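# Transfer 96-well plate from bench spot B1 to nest N1

## Task

Carry the 96-well plate from bench position B1 into plate nest N1. It must end up lying level within the nest's locating features, with well A1 (the plate's clipped corner) at the nest corner labelled A1. Releasing it a few millimetres above the nest is acceptable, but a large drop onto N1 fails. The plate has to stay in place without the robot holding it, so finish by opening the fingers and withdrawing the gripper.

## Robot and tools

Robot: one seven-joint xArm7 arm with a two-finger gripper. There is only one arm, so every command concerns that single hand. The fingers project sideways from the wrist flange. With the flange pointing straight down they are level, and turning the wrist roll sweeps them around a vertical axis.

Frames: all poses use the scene frame. Its origin is on the table surface directly beneath the arm base. +z is up, and +y is to the left when facing along +x. The base may be slightly tilted, and the reported hand position can be off, more so at long reach. Gripper frame: +x runs along the fingers toward the tips, y is the direction in which the fingers open and close, and +z points back toward the flange. end_effector_position is the point midway between the finger pads, about 2 cm short of the tips.

A row is 8 numbers: x, y, z, qw, qx, qy, qz, opening. x, y, z are an absolute target in metres for the pinch point in the scene frame. qw..qz are an absolute orientation quaternion, w first, also in the scene frame. Together these form a pose, not an offset. opening runs from -1 (closed, pads still 0.071 m apart) to +1 (fully open, 0.150 m). It is the commanded finger position, not a change. A 96-well plate is about 85 mm by 128 mm, so only its short side fits between the open fingers. Repeat your chosen quaternion in every row, because the reported one can drift. A target more than 0.6 m from the last reported position along any gripper axis is refused, and nothing moves. At each 1/30 s control step, the command is clipped to within 70 mm and 16 degrees of where the hand actually is. If position and orientation cannot both be met, position wins.

execute_actions: argument "actions" is a list holding zero or one item, plus an optional "pictures" boolean. An empty list sends nothing and returns the state with camera images. A motion item is {"rows": [...], "steps": n}: 1 to 15 rows, steps 7 to 15 (default 15). One row is used per step, and the last row repeats if steps exceed rows. A wait item is {"steps": n} with n up to 300, counted from the previous result, so your reply time is included. Each motion result is captured 7 steps before the motion ends; those remaining steps play out while you compose the next reply. Afterwards the arm only continues to the last clipped pose (at most 70 mm further), so check the reported pose and send the remainder. A "Hand target" line appears only when nothing is still pending.

move: "target" is one row as above (absolute pose plus opening). "speed" is the path's top speed in m/s, 0.002 to 0.5, default 0.25; rotation is capped at twice that value in rad/s. The hand follows a straight path lasting 0.5 to 10 s, cut off at 10 s. It rotates the shorter way and ignores obstacles. The hand may lag, stray, or exceed the speed, especially with the arm nearly straight. The opening is applied when the move begins. The result adds a "move:" line with the outcome (done, off_target, moving, held, fault), the distance from target, and any limits: paced means the command was clipped; held means a check blocked some steps, after which the arm can surge quickly.

wait: "seconds" 0 to 10; sends nothing new and returns a state result.

zoom_image: "camera" is cam_high, cam_low or cam_wrist; "region" is [x0, y0, x1, y1] in pixels of that camera's 896x504 image, origin top-left, at most 504 by 504.

read_manual: optional "section" (only "licences"); returns licence text and does nothing to the robot.

finished_scene: "scene" is the integer number of the current scene.

Reading results: the state line gives hand position (m), quaternion (wxyz) and linear and angular velocities. Joint positions and velocities list waist, shoulder, upper arm roll, elbow, forearm roll, wrist pitch, wrist roll (rad, rad/s), then pad gap (m). grip_measured is the measured opening on the command scale and may carry a constant error of about 0.025. To keep a grip, command at least about 0.04 below grip_measured. A "pose unreachable" line or HELD marks mean the clearance check altered or blocked a step; the post under the base counts as arm. MOTOR HOT appears at 65 °C. At 80 °C an OVER-TEMPERATURE FAULT brakes the arm until it cools, so avoid holding the plate idle for long. Joint load limits (N m): waist 43.5, shoulder 43.5, upper arm roll 26.1, elbow 26.1, forearm roll 26.1, wrist pitch 17.4, wrist roll 17.4, including the carried weight. Reaching one causes a torque fault: the joint backs off, holds for 10 s and the rest of the call is dropped.

Cautions: come down on the plate and the nest slowly, and don't target far below the contact point, since that presses harder. Avoid closing fast (grip force is about 20 N per pad). Lower the plate almost onto N1 before opening rather than dropping it from height. Never push or knock anything off the table, which ends the scene. Loose objects may occasionally get nudged by outside forces, so recheck the plate with the cameras before and after placing it.

Each tool is called after ">>>" as name([rows], argument=value, ...), one row to a line, values as JSON.

## Session

>>> execute_actions(actions=[])

Scene clock: 0.00 s of 8400.00 s.
end_effector_position=(+0.0961, +0.1750, +0.2445) grip_measured=+1.00 end_effector_quat_wxyz=(+0.662, +0.215, -0.139, -0.704) end_effector_velocity=(+0.000, +0.000, +0.000) end_effector_angular_velocity=(-0.000, -0.002, +0.002)
Joint positions: [ 0.238 -1.451  1.905  0.335  0.825  0.52   3.048  0.15 ]
Joint velocities: [ 0.001 -0.001  0.     0.    -0.001  0.    -0.001  0.   ]
Hand target: +0.096, +0.175, +0.245; +0.662, +0.215, -0.139, -0.704

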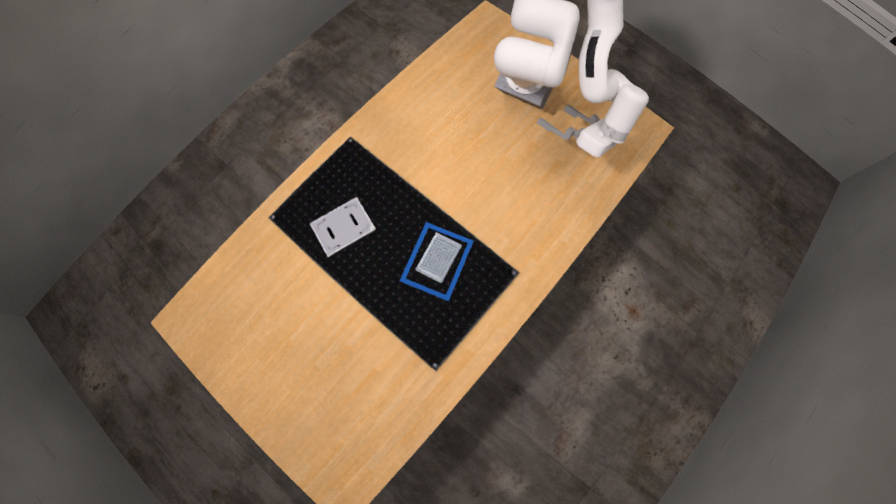

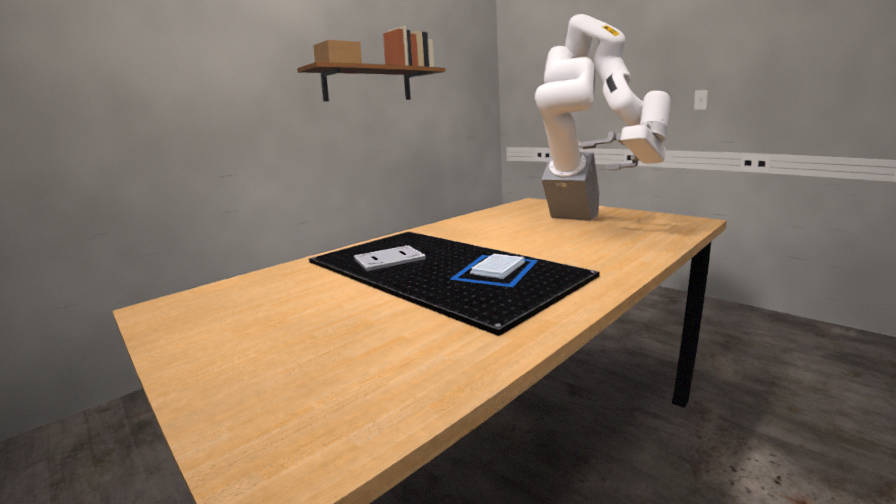

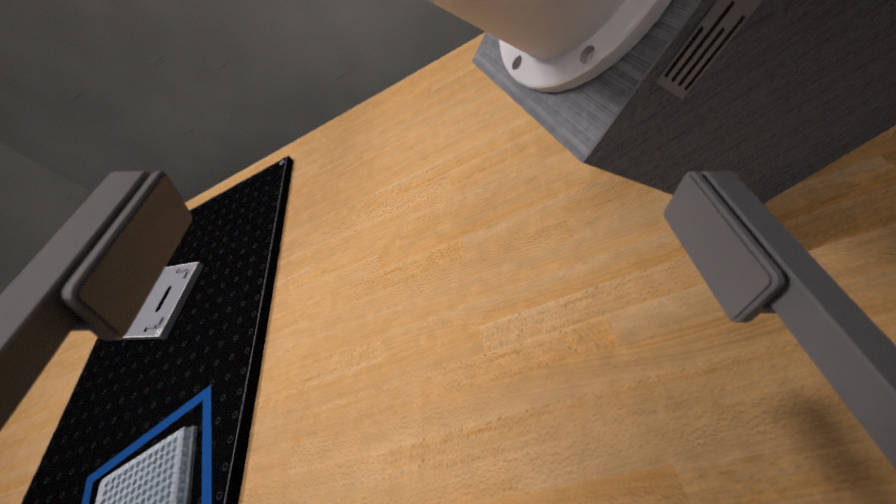

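>>> zoom_image(camera="cam_high", region=[260, 130, 530, 380])

>>> move(target=[0.30, 0.10, 0.25, 1, 0, 0, 0, 1])

>>> zoom_image(camera="cam_wrist", region=[196, 0, 700, 504])

Region (260, 130, 530, 380) of cam_high's 896x504 image, scaled by 1.867, with more detail than that image has; it fills the top 467 rows of this view, and the rest is white.

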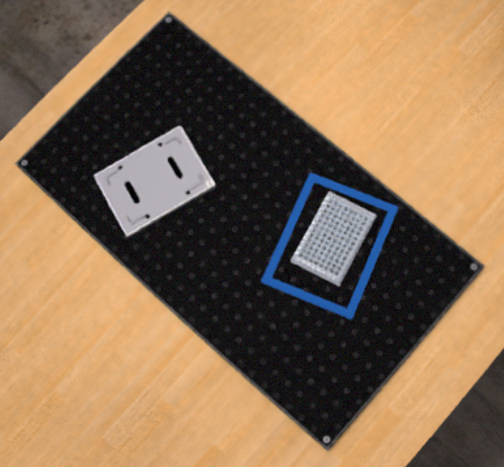

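Scene clock: 4.27 s of 8400.00 s.
end_effector_position=(+0.1279, +0.1634, +0.2455) grip_measured=+1.00 end_effector_quat_wxyz=(+0.755, +0.189, -0.123, -0.616) end_effector_velocity=(-0.000, +0.000, +0.000) end_effector_angular_velocity=(+0.002, +0.000, -0.000)
Joint positions: [ 0.215 -1.298  1.951  0.269  0.839  0.348  2.815  0.15 ]
Joint velocities: [ 0.002 -0.    -0.001  0.    -0.    -0.     0.001  0.   ]
Hand target: +0.128, +0.163, +0.245; +0.755, +0.189, -0.123, -0.616
Off the commanded pose: 0.183 m, 82 deg; position and orientation clipped at the last step of the last action.
Kept back: nothing.
move: held; limits=paced,held; held on 90 of 111 steps, including the last
pose unreachable: on one or more control steps of this call an arm could not follow its commanded pose, so it was not sent that pose on those steps. On the call's last step it was still not sent that pose. It may still have moved: this result reports where it is.
cause: the commanded pose would bring two parts of the arm too close to each other (joints 3 (upper arm roll) to 5 (forearm roll) lie between them).

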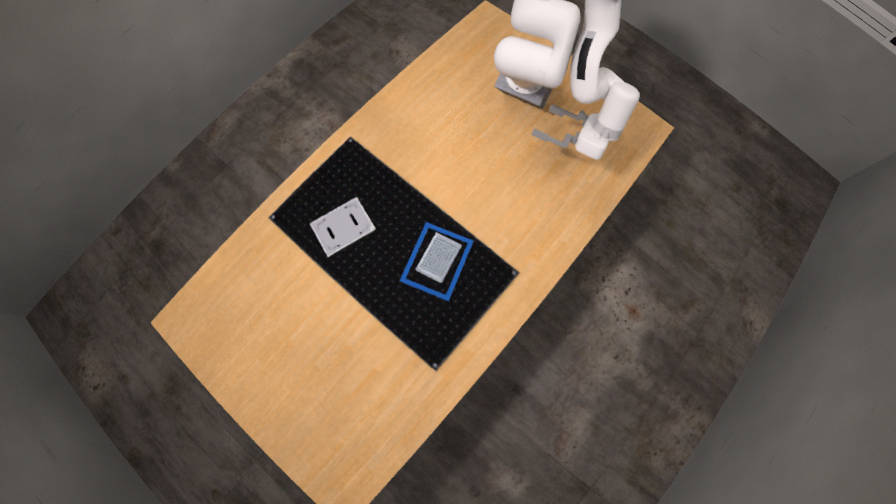

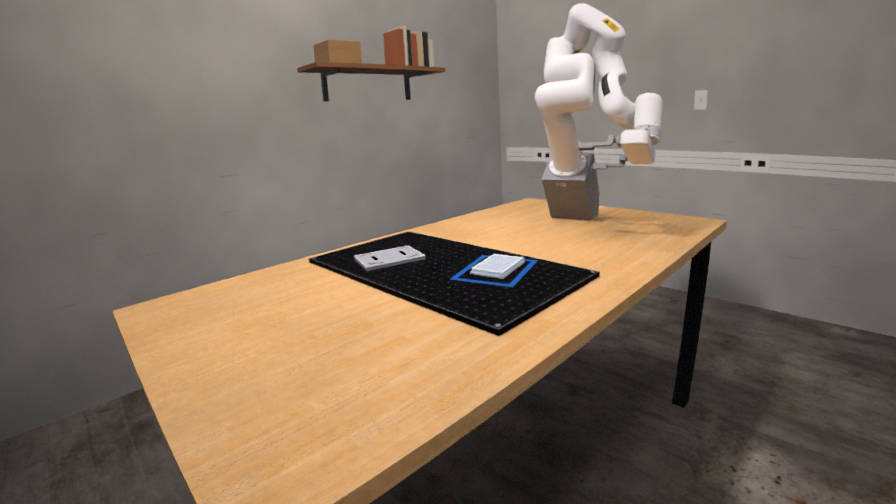

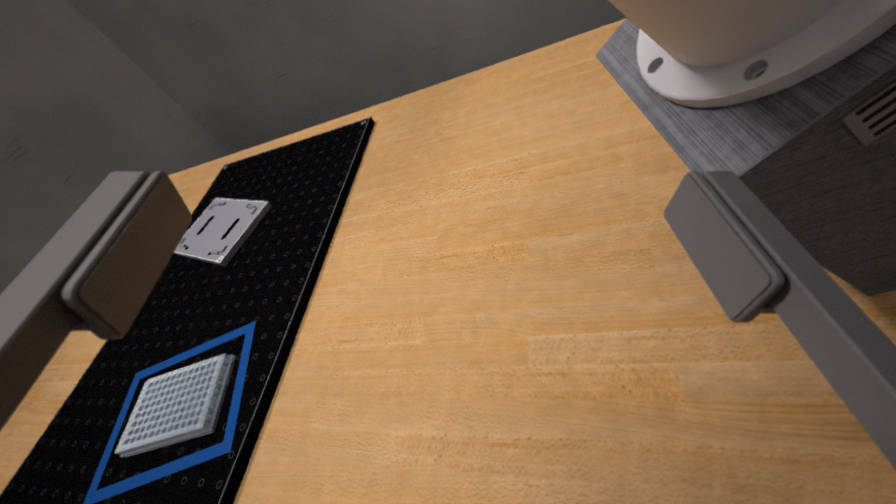

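Region (196, 0, 700, 504) of cam_wrist's 896x504 image, scaled by 1.000.

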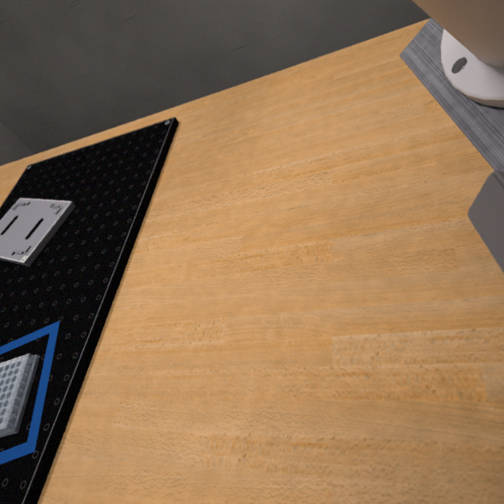

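Elbow is folded; move outward first keeping orientation.

>>> move(target=[0.40, 0.25, 0.30, 0.707, 0, 0, -0.707, 1])

Scene clock: 6.20 s of 8400.00 s.
end_effector_position=(+0.4000, +0.2485, +0.3004) grip_measured=+1.00 end_effector_quat_wxyz=(+0.708, -0.000, -0.002, -0.707) end_effector_velocity=(+0.003, +0.001, +0.000) end_effector_angular_velocity=(-0.003, +0.002, -0.004)
Joint positions: [-0.509 -0.728  1.219  0.815  0.536  0.642  2.138  0.15 ]
Joint velocities: [-0.015  0.004  0.004  0.012 -0.004  0.007  0.001  0.   ]
Hand target: +0.400, +0.249, +0.300; +0.707, -0.000, -0.002, -0.707
Off the commanded pose: 0.002 m, 0 deg.
Kept back: nothing.
move: done

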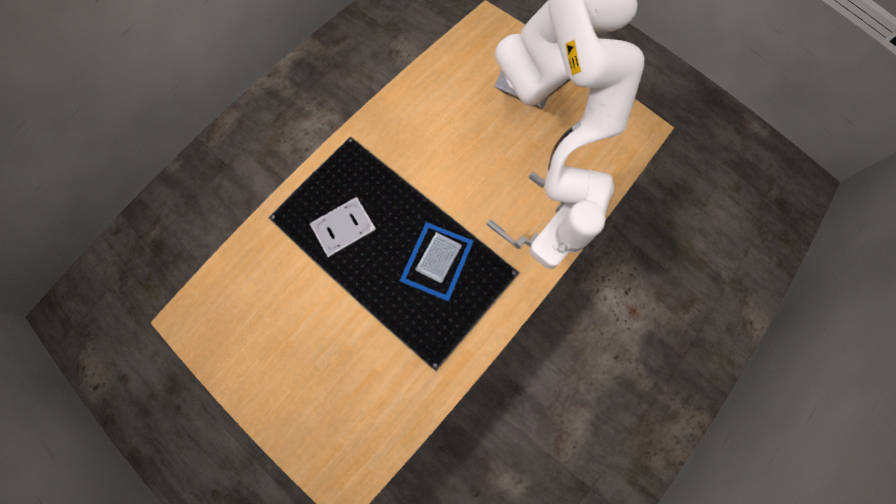

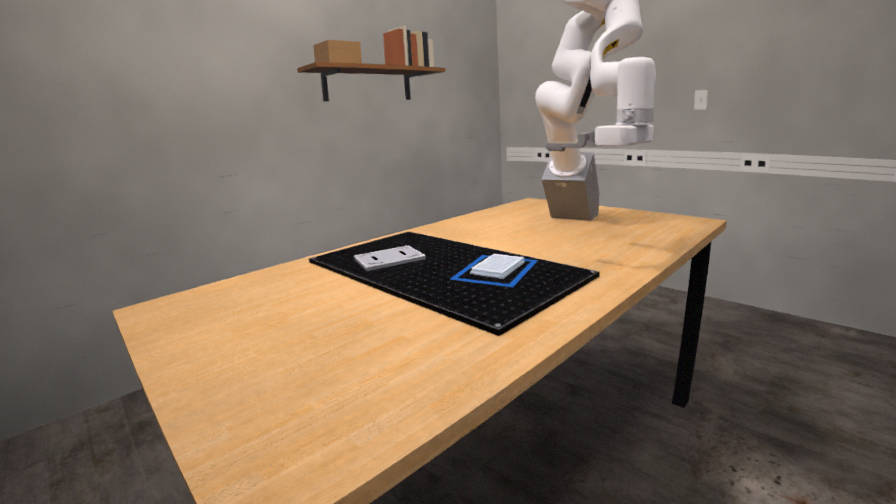

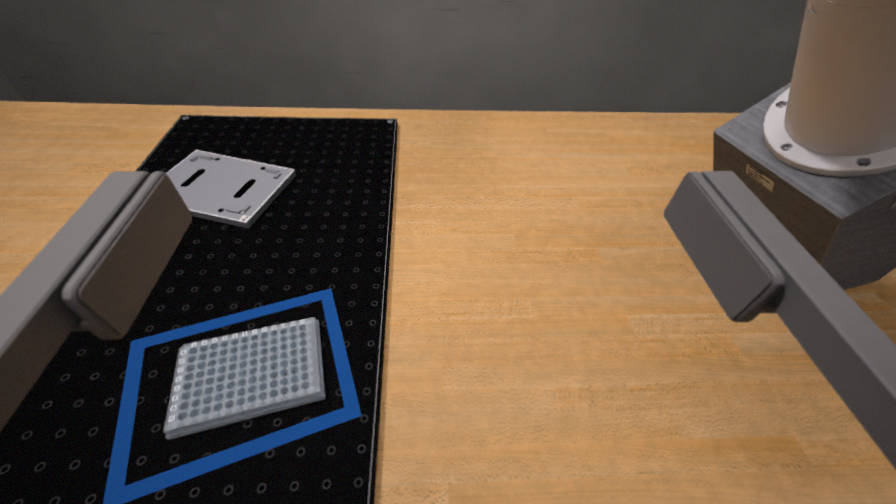

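>>> move(target=[0.58, 0.30, 0.12, 0.804, 0, 0, -0.595, 1])

Scene clock: 8.70 s of 8400.00 s.
end_effector_position=(+0.5796, +0.2995, +0.1193) grip_measured=+1.00 end_effector_quat_wxyz=(+0.804, -0.002, +0.000, -0.594) end_effector_velocity=(+0.001, -0.000, -0.001) end_effector_angular_velocity=(-0.002, +0.000, -0.004)
Joint positions: [-1.733 -0.717  2.164  1.437  0.528  0.503  1.733  0.15 ]
Joint velocities: [-0.007 -0.004  0.002  0.008  0.002  0.005  0.002  0.   ]
Hand target: +0.580, +0.299, +0.119; +0.804, -0.002, +0.000, -0.594
Off the commanded pose: 0.001 m, 0 deg.
Kept back: nothing.
move: done

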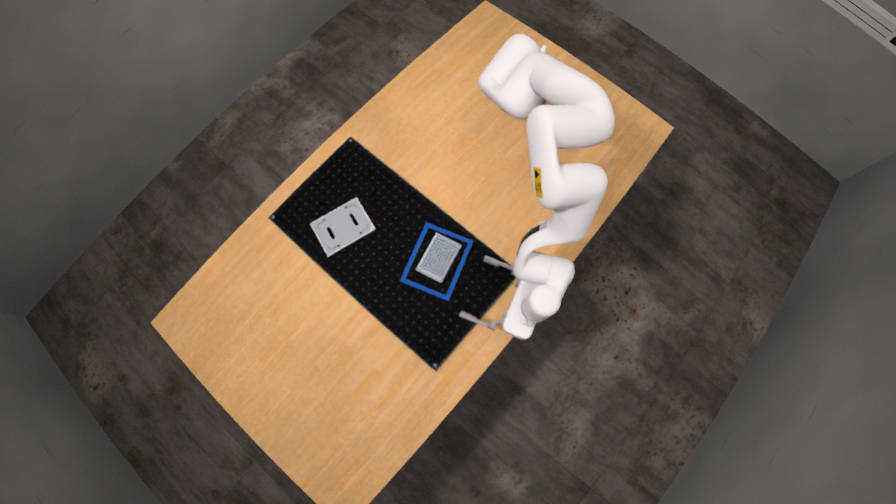

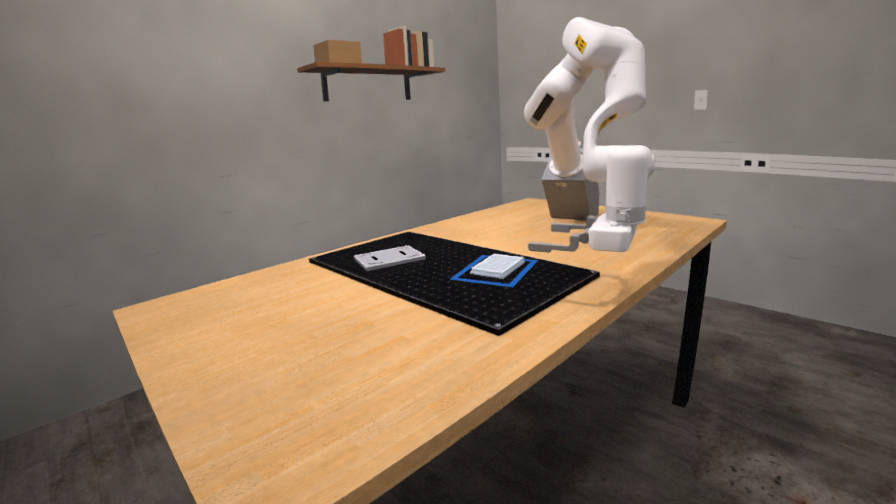

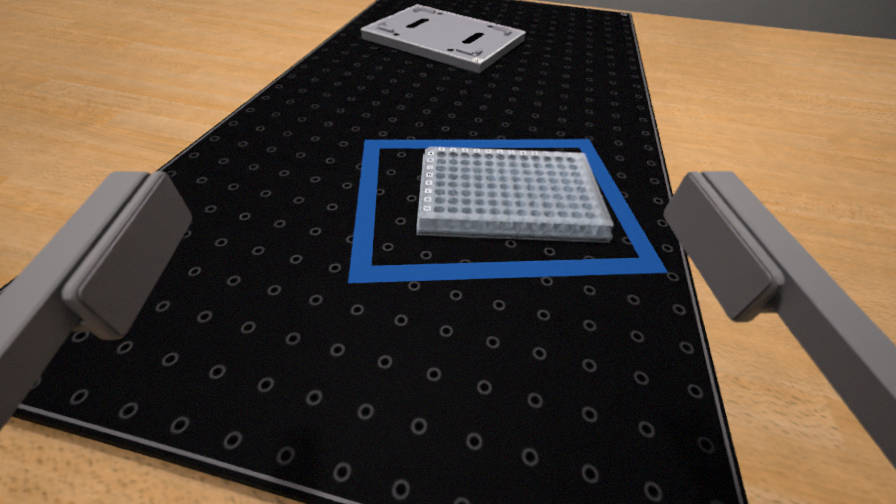

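>>> move(target=[0.55, 0.225, 0.035, 0.788, 0, 0, -0.616, 1])

Scene clock: 10.03 s of 8400.00 s.
end_effector_position=(+0.5500, +0.2252, +0.0353) grip_measured=+1.00 end_effector_quat_wxyz=(+0.788, +0.000, +0.000, -0.616) end_effector_velocity=(-0.001, -0.003, -0.003) end_effector_angular_velocity=(-0.003, +0.003, -0.001)
Joint positions: [-1.945 -0.766  2.38   1.33   0.712  0.257  1.544  0.15 ]
Joint velocities: [-0.009 -0.002  0.008 -0.003  0.005 -0.005 -0.007  0.   ]
Hand target: +0.550, +0.225, +0.035; +0.788, -0.000, +0.000, -0.616
Off the commanded pose: 0.000 m, 0 deg.
Kept back: nothing.
move: done

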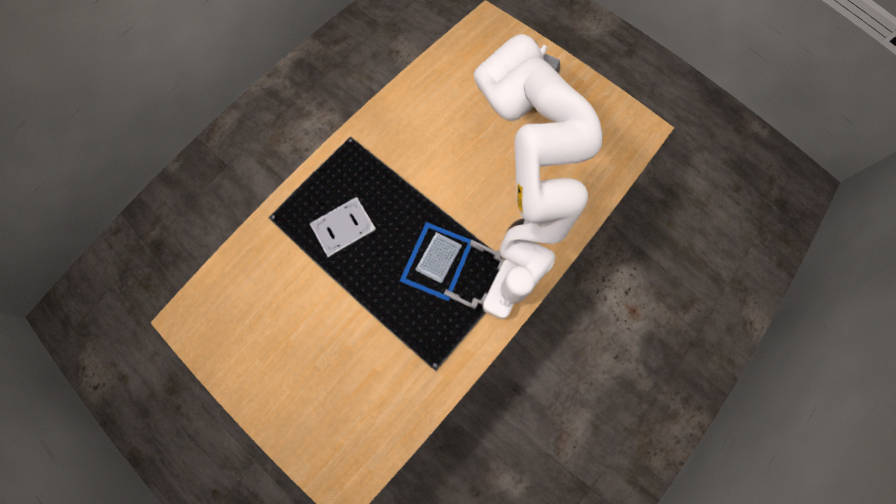

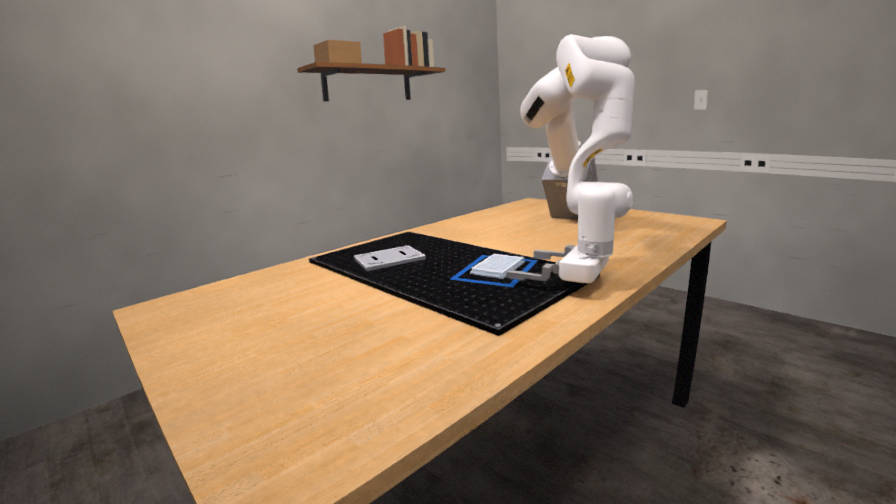

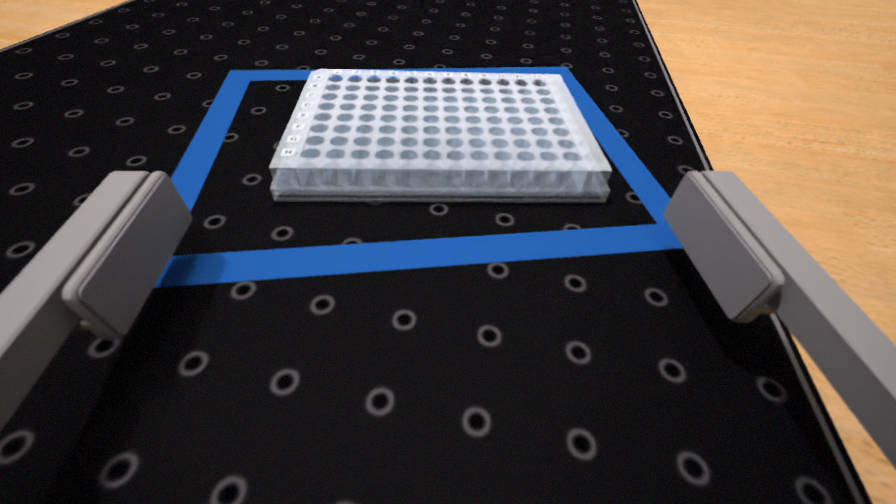

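>>> move(target=[0.568, 0.137, 0.023, 0.788, 0, 0, -0.616, 1], speed=0.1)

Scene clock: 12.47 s of 8400.00 s.
end_effector_position=(+0.5676, +0.1372, +0.0233) grip_measured=+1.00 end_effector_quat_wxyz=(+0.788, -0.000, +0.000, -0.616) end_effector_velocity=(-0.000, -0.001, -0.001) end_effector_angular_velocity=(+0.003, -0.001, +0.003)
Joint positions: [-2.178 -0.661  2.542  1.223  0.8    0.141  1.271  0.15 ]
Joint velocities: [-0.011  0.004  0.013 -0.003  0.007 -0.008 -0.015  0.   ]
Hand target: +0.568, +0.137, +0.023; +0.788, -0.001, +0.000, -0.616
Off the commanded pose: 0.000 m, 0 deg.
Kept back: nothing.
move: done

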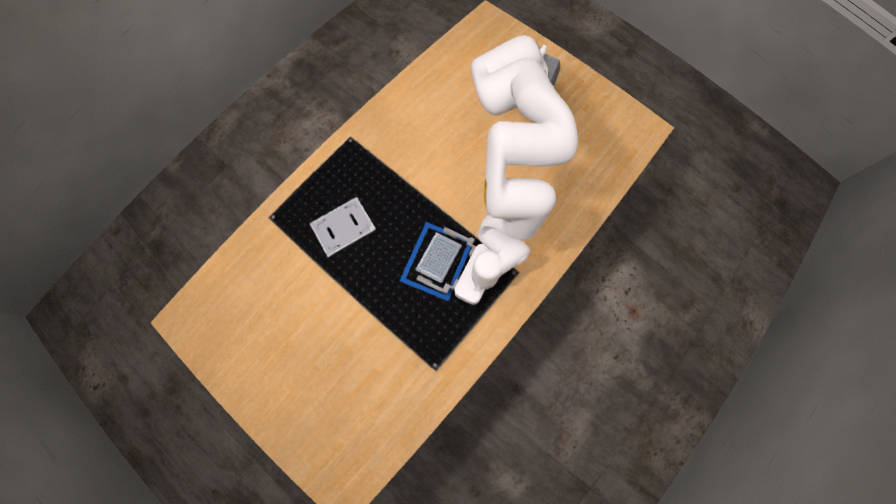

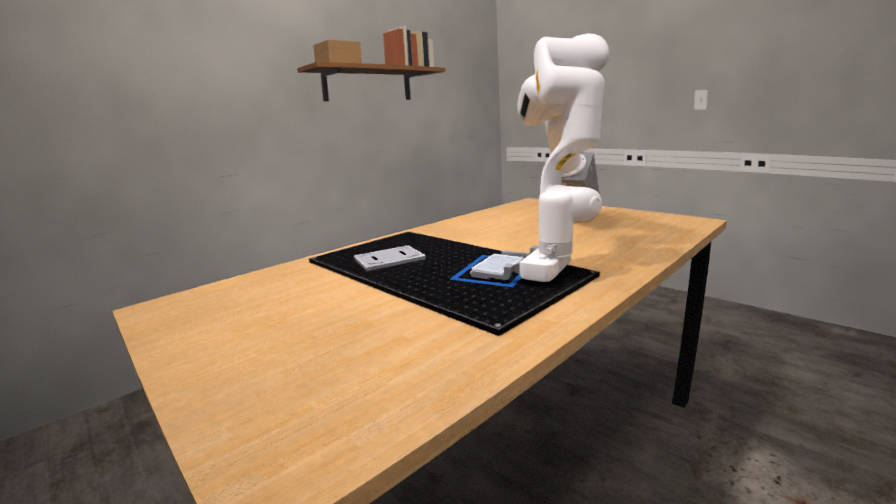

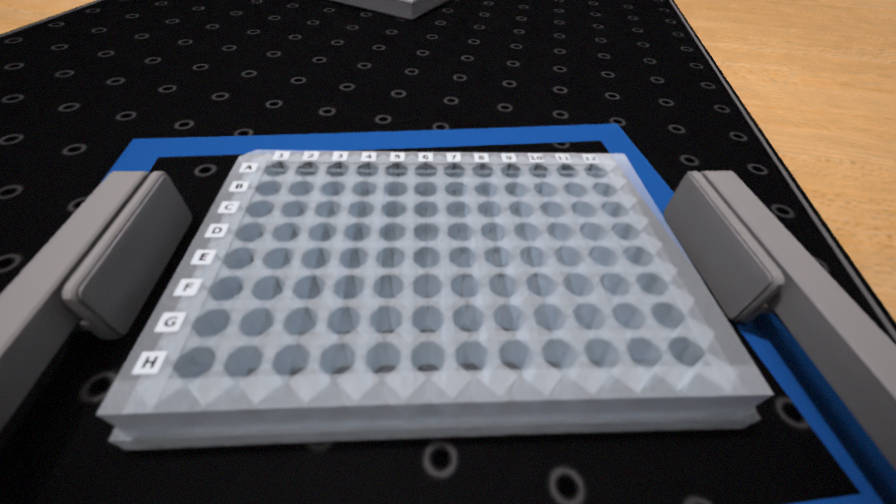

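>>> move(target=[0.568, 0.137, 0.023, 0.788, 0, 0, -0.616, 0.3])

>>> move(target=[0.55, 0.10, 0.12, 0.788, 0, 0, -0.616, 0.3], speed=0.15)

Scene clock: 13.40 s of 8400.00 s.
end_effector_position=(+0.5680, +0.1372, +0.0231) grip_measured=+0.44 end_effector_quat_wxyz=(+0.788, +0.000, +0.000, -0.616) end_effector_velocity=(-0.001, +0.001, -0.000) end_effector_angular_velocity=(+0.001, +0.001, +0.001)
Joint positions: [-2.18  -0.661  2.544  1.224  0.801  0.14   1.269  0.128]
Joint velocities: [ 0.001 -0.     0.002  0.    -0.001 -0.     0.001  0.   ]
Hand target: +0.568, +0.137, +0.023; +0.788, -0.000, +0.000, -0.616
Off the commanded pose: 0.000 m, 0 deg.
Kept back: nothing.
move: done

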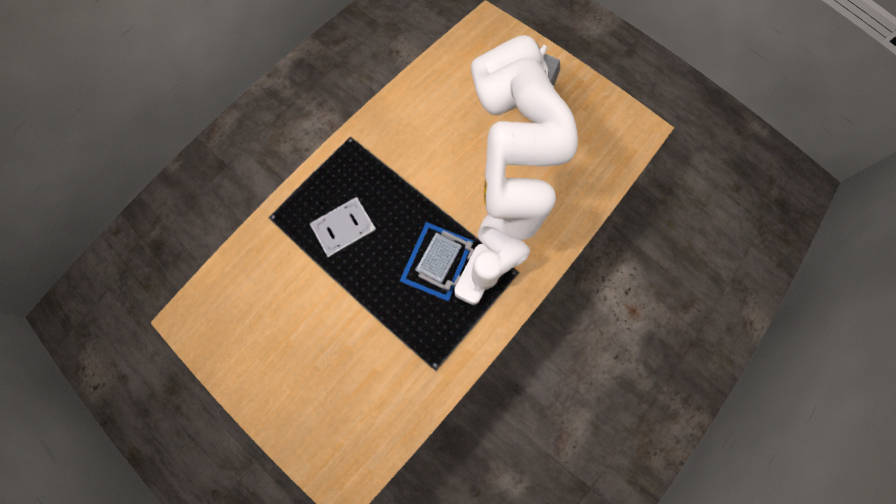

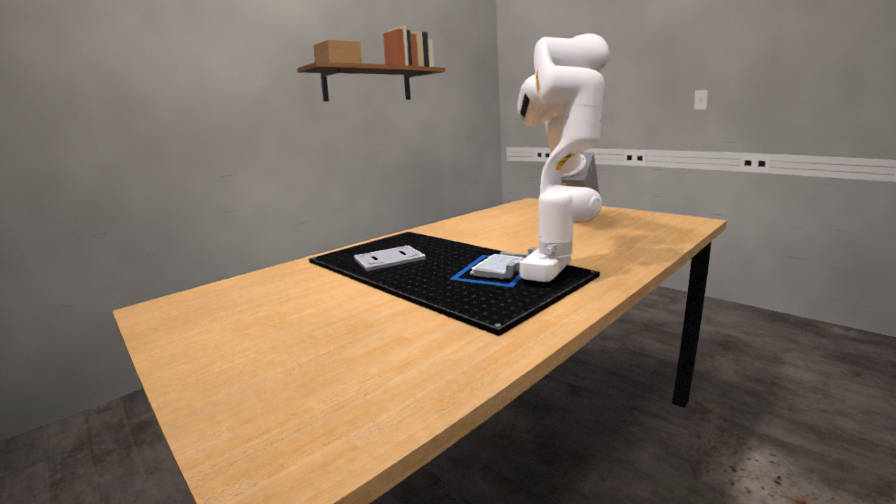

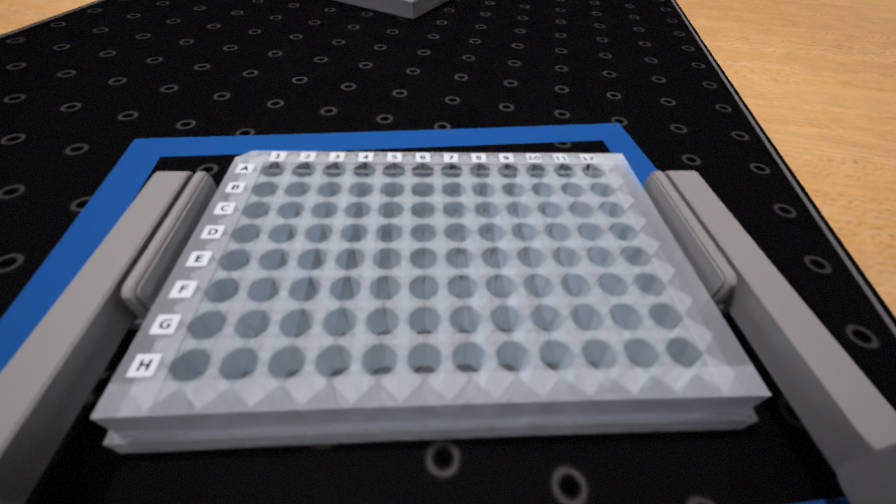

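Scene clock: 14.63 s of 8400.00 s.
end_effector_position=(+0.5501, +0.1005, +0.1201) grip_measured=+0.44 end_effector_quat_wxyz=(+0.788, +0.001, -0.000, -0.616) end_effector_velocity=(-0.000, -0.002, +0.002) end_effector_angular_velocity=(-0.011, +0.006, -0.003)
Joint positions: [-1.811 -0.335  2.177  0.878  0.573  0.132  1.394  0.128]
Joint velocities: [ 0.023 -0.005 -0.03  -0.001 -0.014  0.015  0.017  0.   ]
Hand target: +0.550, +0.100, +0.120; +0.788, +0.000, -0.000, -0.616
Off the commanded pose: 0.000 m, 0 deg.
Kept back: nothing.
move: done

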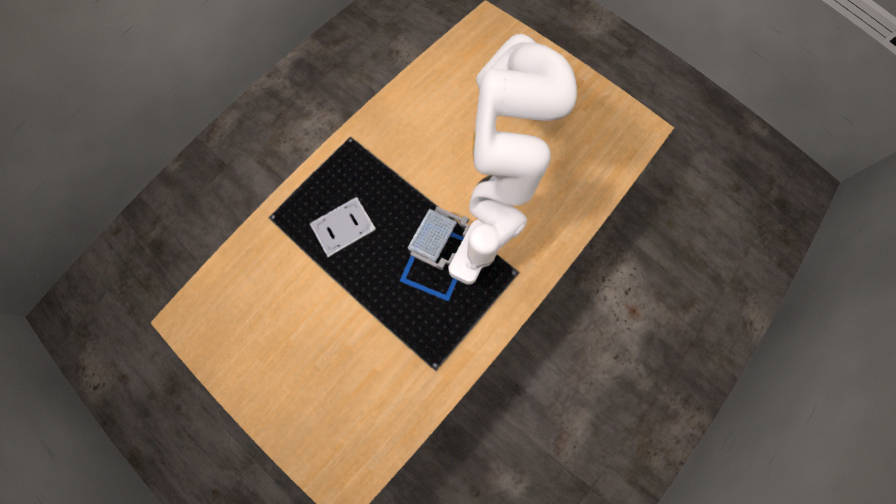

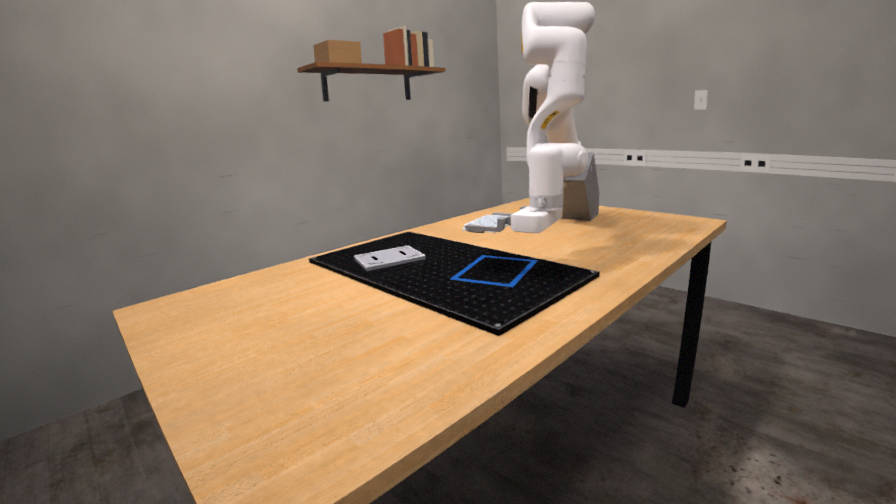

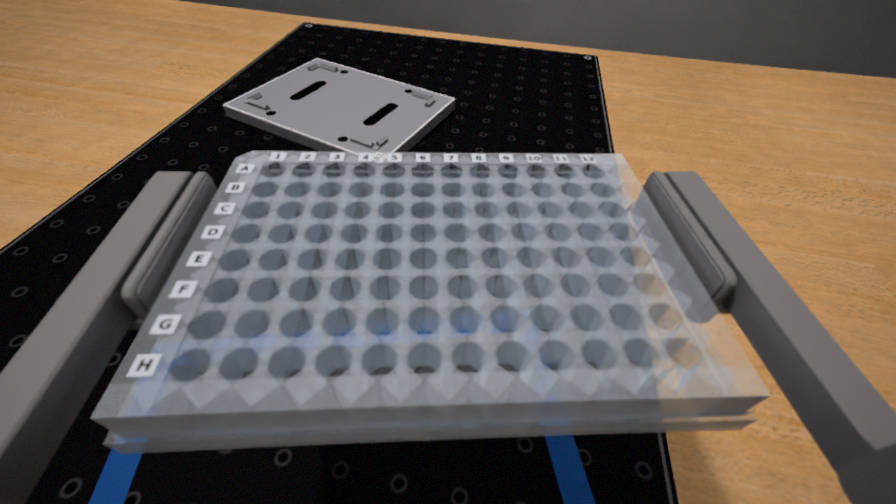

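>>> move(target=[0.646, -0.217, 0.08, 0.793, 0, 0, 0.609, 0.3], speed=0.2)

Scene clock: 22.03 s of 8400.00 s.
end_effector_position=(+0.6424, -0.2169, +0.0783) grip_measured=+0.44 end_effector_quat_wxyz=(+0.794, +0.002, +0.000, +0.608) end_effector_velocity=(+0.001, -0.002, +0.001) end_effector_angular_velocity=(-0.000, +0.000, +0.005)
Joint positions: [-4.617 -1.301  4.355  1.784 -0.95   0.746 -1.528  0.128]
Joint velocities: [ 0.005 -0.003  0.002  0.014  0.003  0.008 -0.013  0.   ]
Hand target: +0.643, -0.217, +0.078; +0.794, +0.002, +0.000, +0.608
Off the commanded pose: 0.004 m, 0 deg.
Kept back: nothing.
move: off_target

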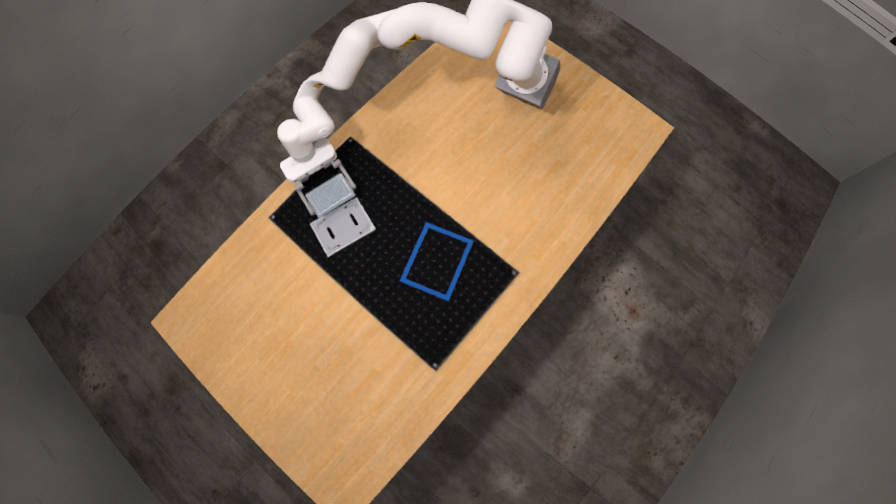

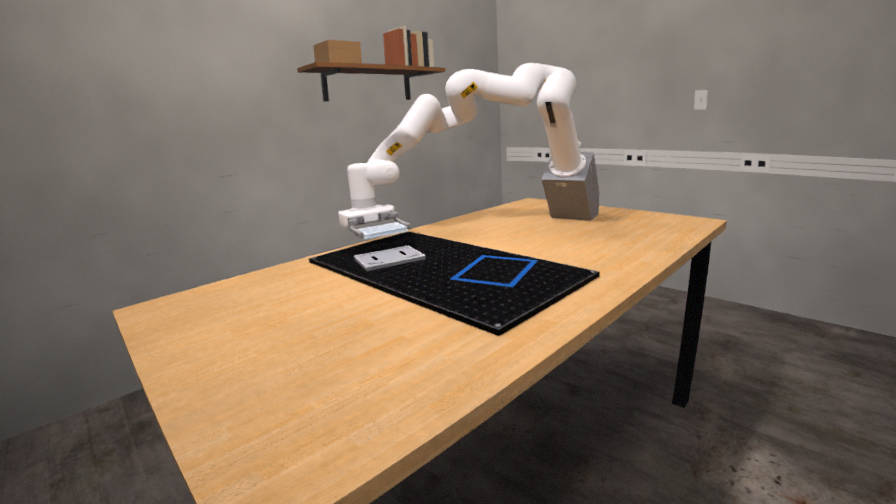

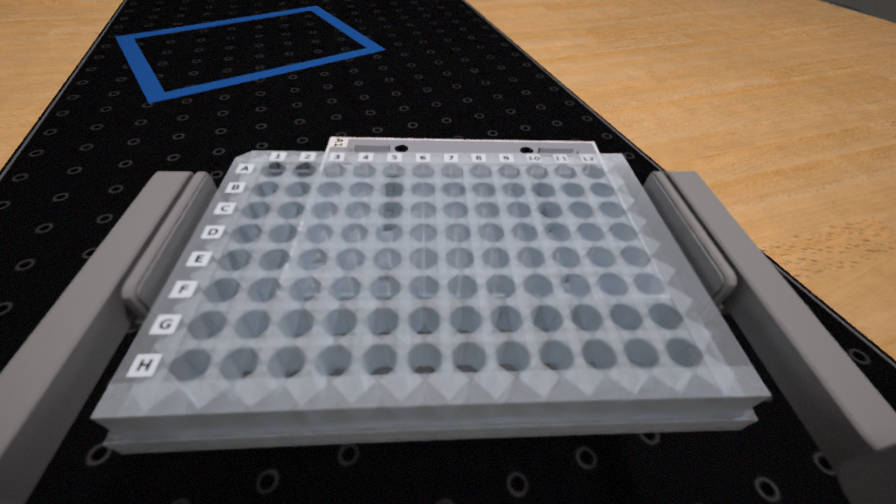

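>>> move(target=[0.683, -0.135, 0.05, 0.804, 0, 0, 0.595, 0.3], speed=0.1)

>>> zoom_image(camera="cam_high", region=[260, 130, 430, 280])

>>> zoom_image(camera="cam_low", region=[300, 190, 480, 290])

Scene clock: 23.73 s of 8400.00 s.
end_effector_position=(+0.6829, -0.1360, +0.0501) grip_measured=+0.44 end_effector_quat_wxyz=(+0.804, -0.000, +0.000, +0.595) end_effector_velocity=(-0.000, -0.002, -0.002) end_effector_angular_velocity=(-0.005, +0.002, -0.006)
Joint positions: [-4.486 -1.246  4.312  1.737 -1.004  0.674 -1.299  0.128]
Joint velocities: [ 0.001  0.    -0.005  0.003 -0.002 -0.001  0.006  0.   ]
Hand target: +0.683, -0.135, +0.050; +0.804, +0.000, -0.000, +0.595
Off the commanded pose: 0.001 m, 0 deg.
Kept back: nothing.
move: done

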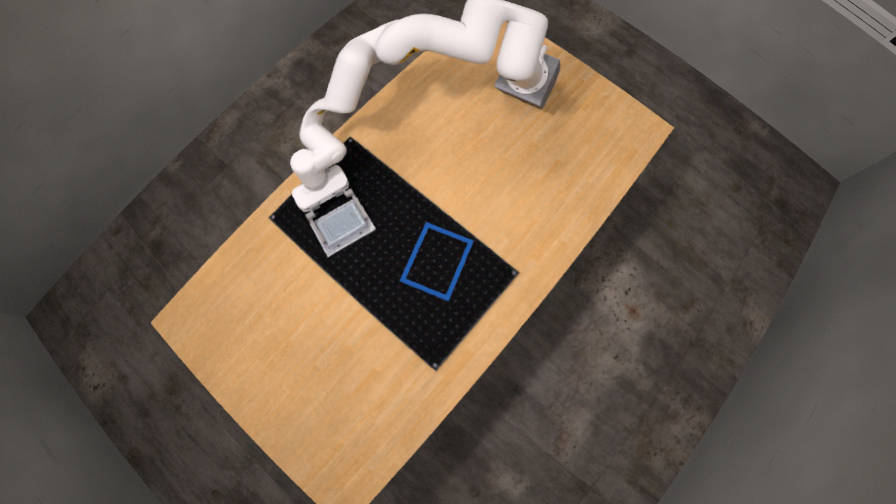

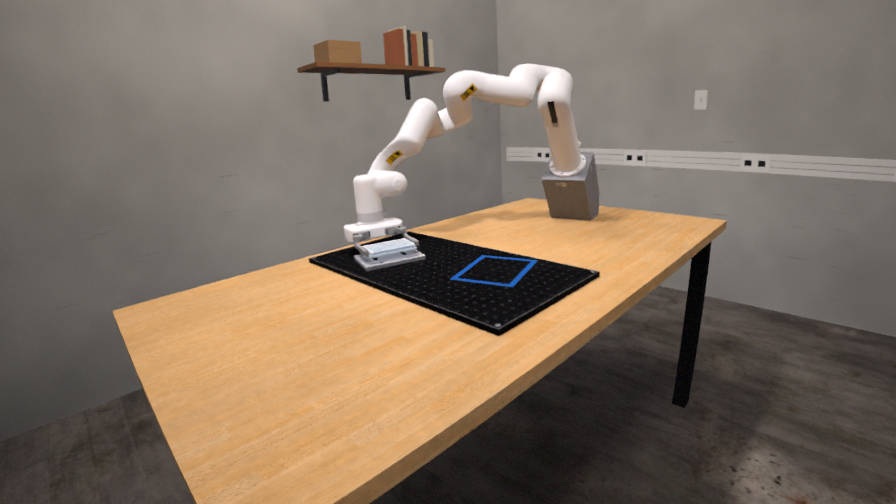

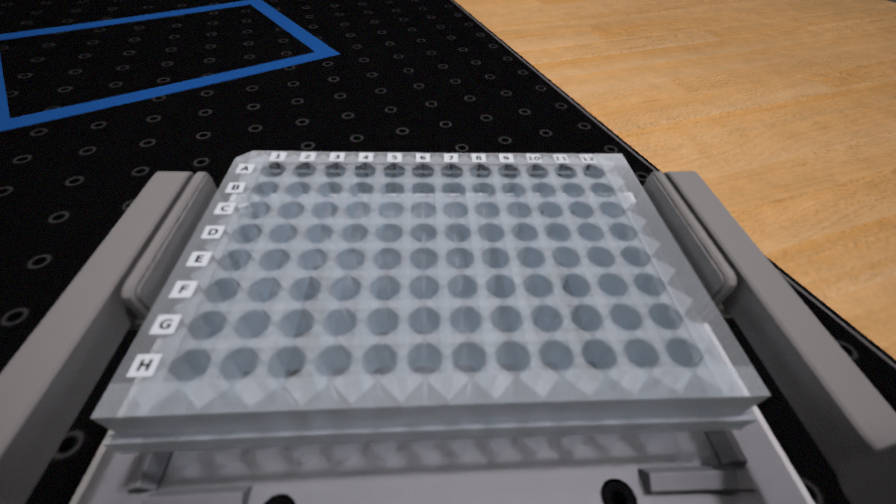

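Region (260, 130, 430, 280) of cam_high's 896x504 image, scaled by 2.965, with more detail than that image has; it fills the top 445 rows of this view, and the rest is white.

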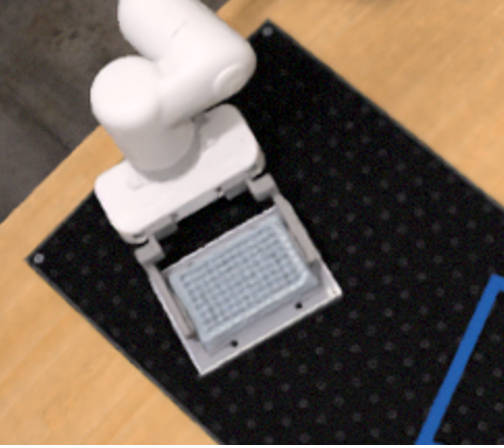

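Region (300, 190, 480, 290) of cam_low's 896x504 image, scaled by 2.800, with more detail than that image has.

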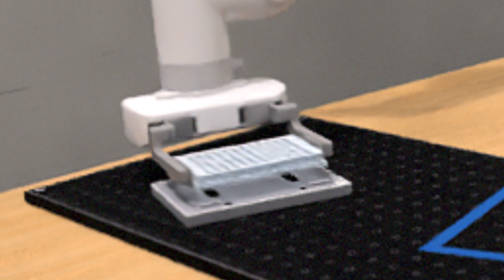

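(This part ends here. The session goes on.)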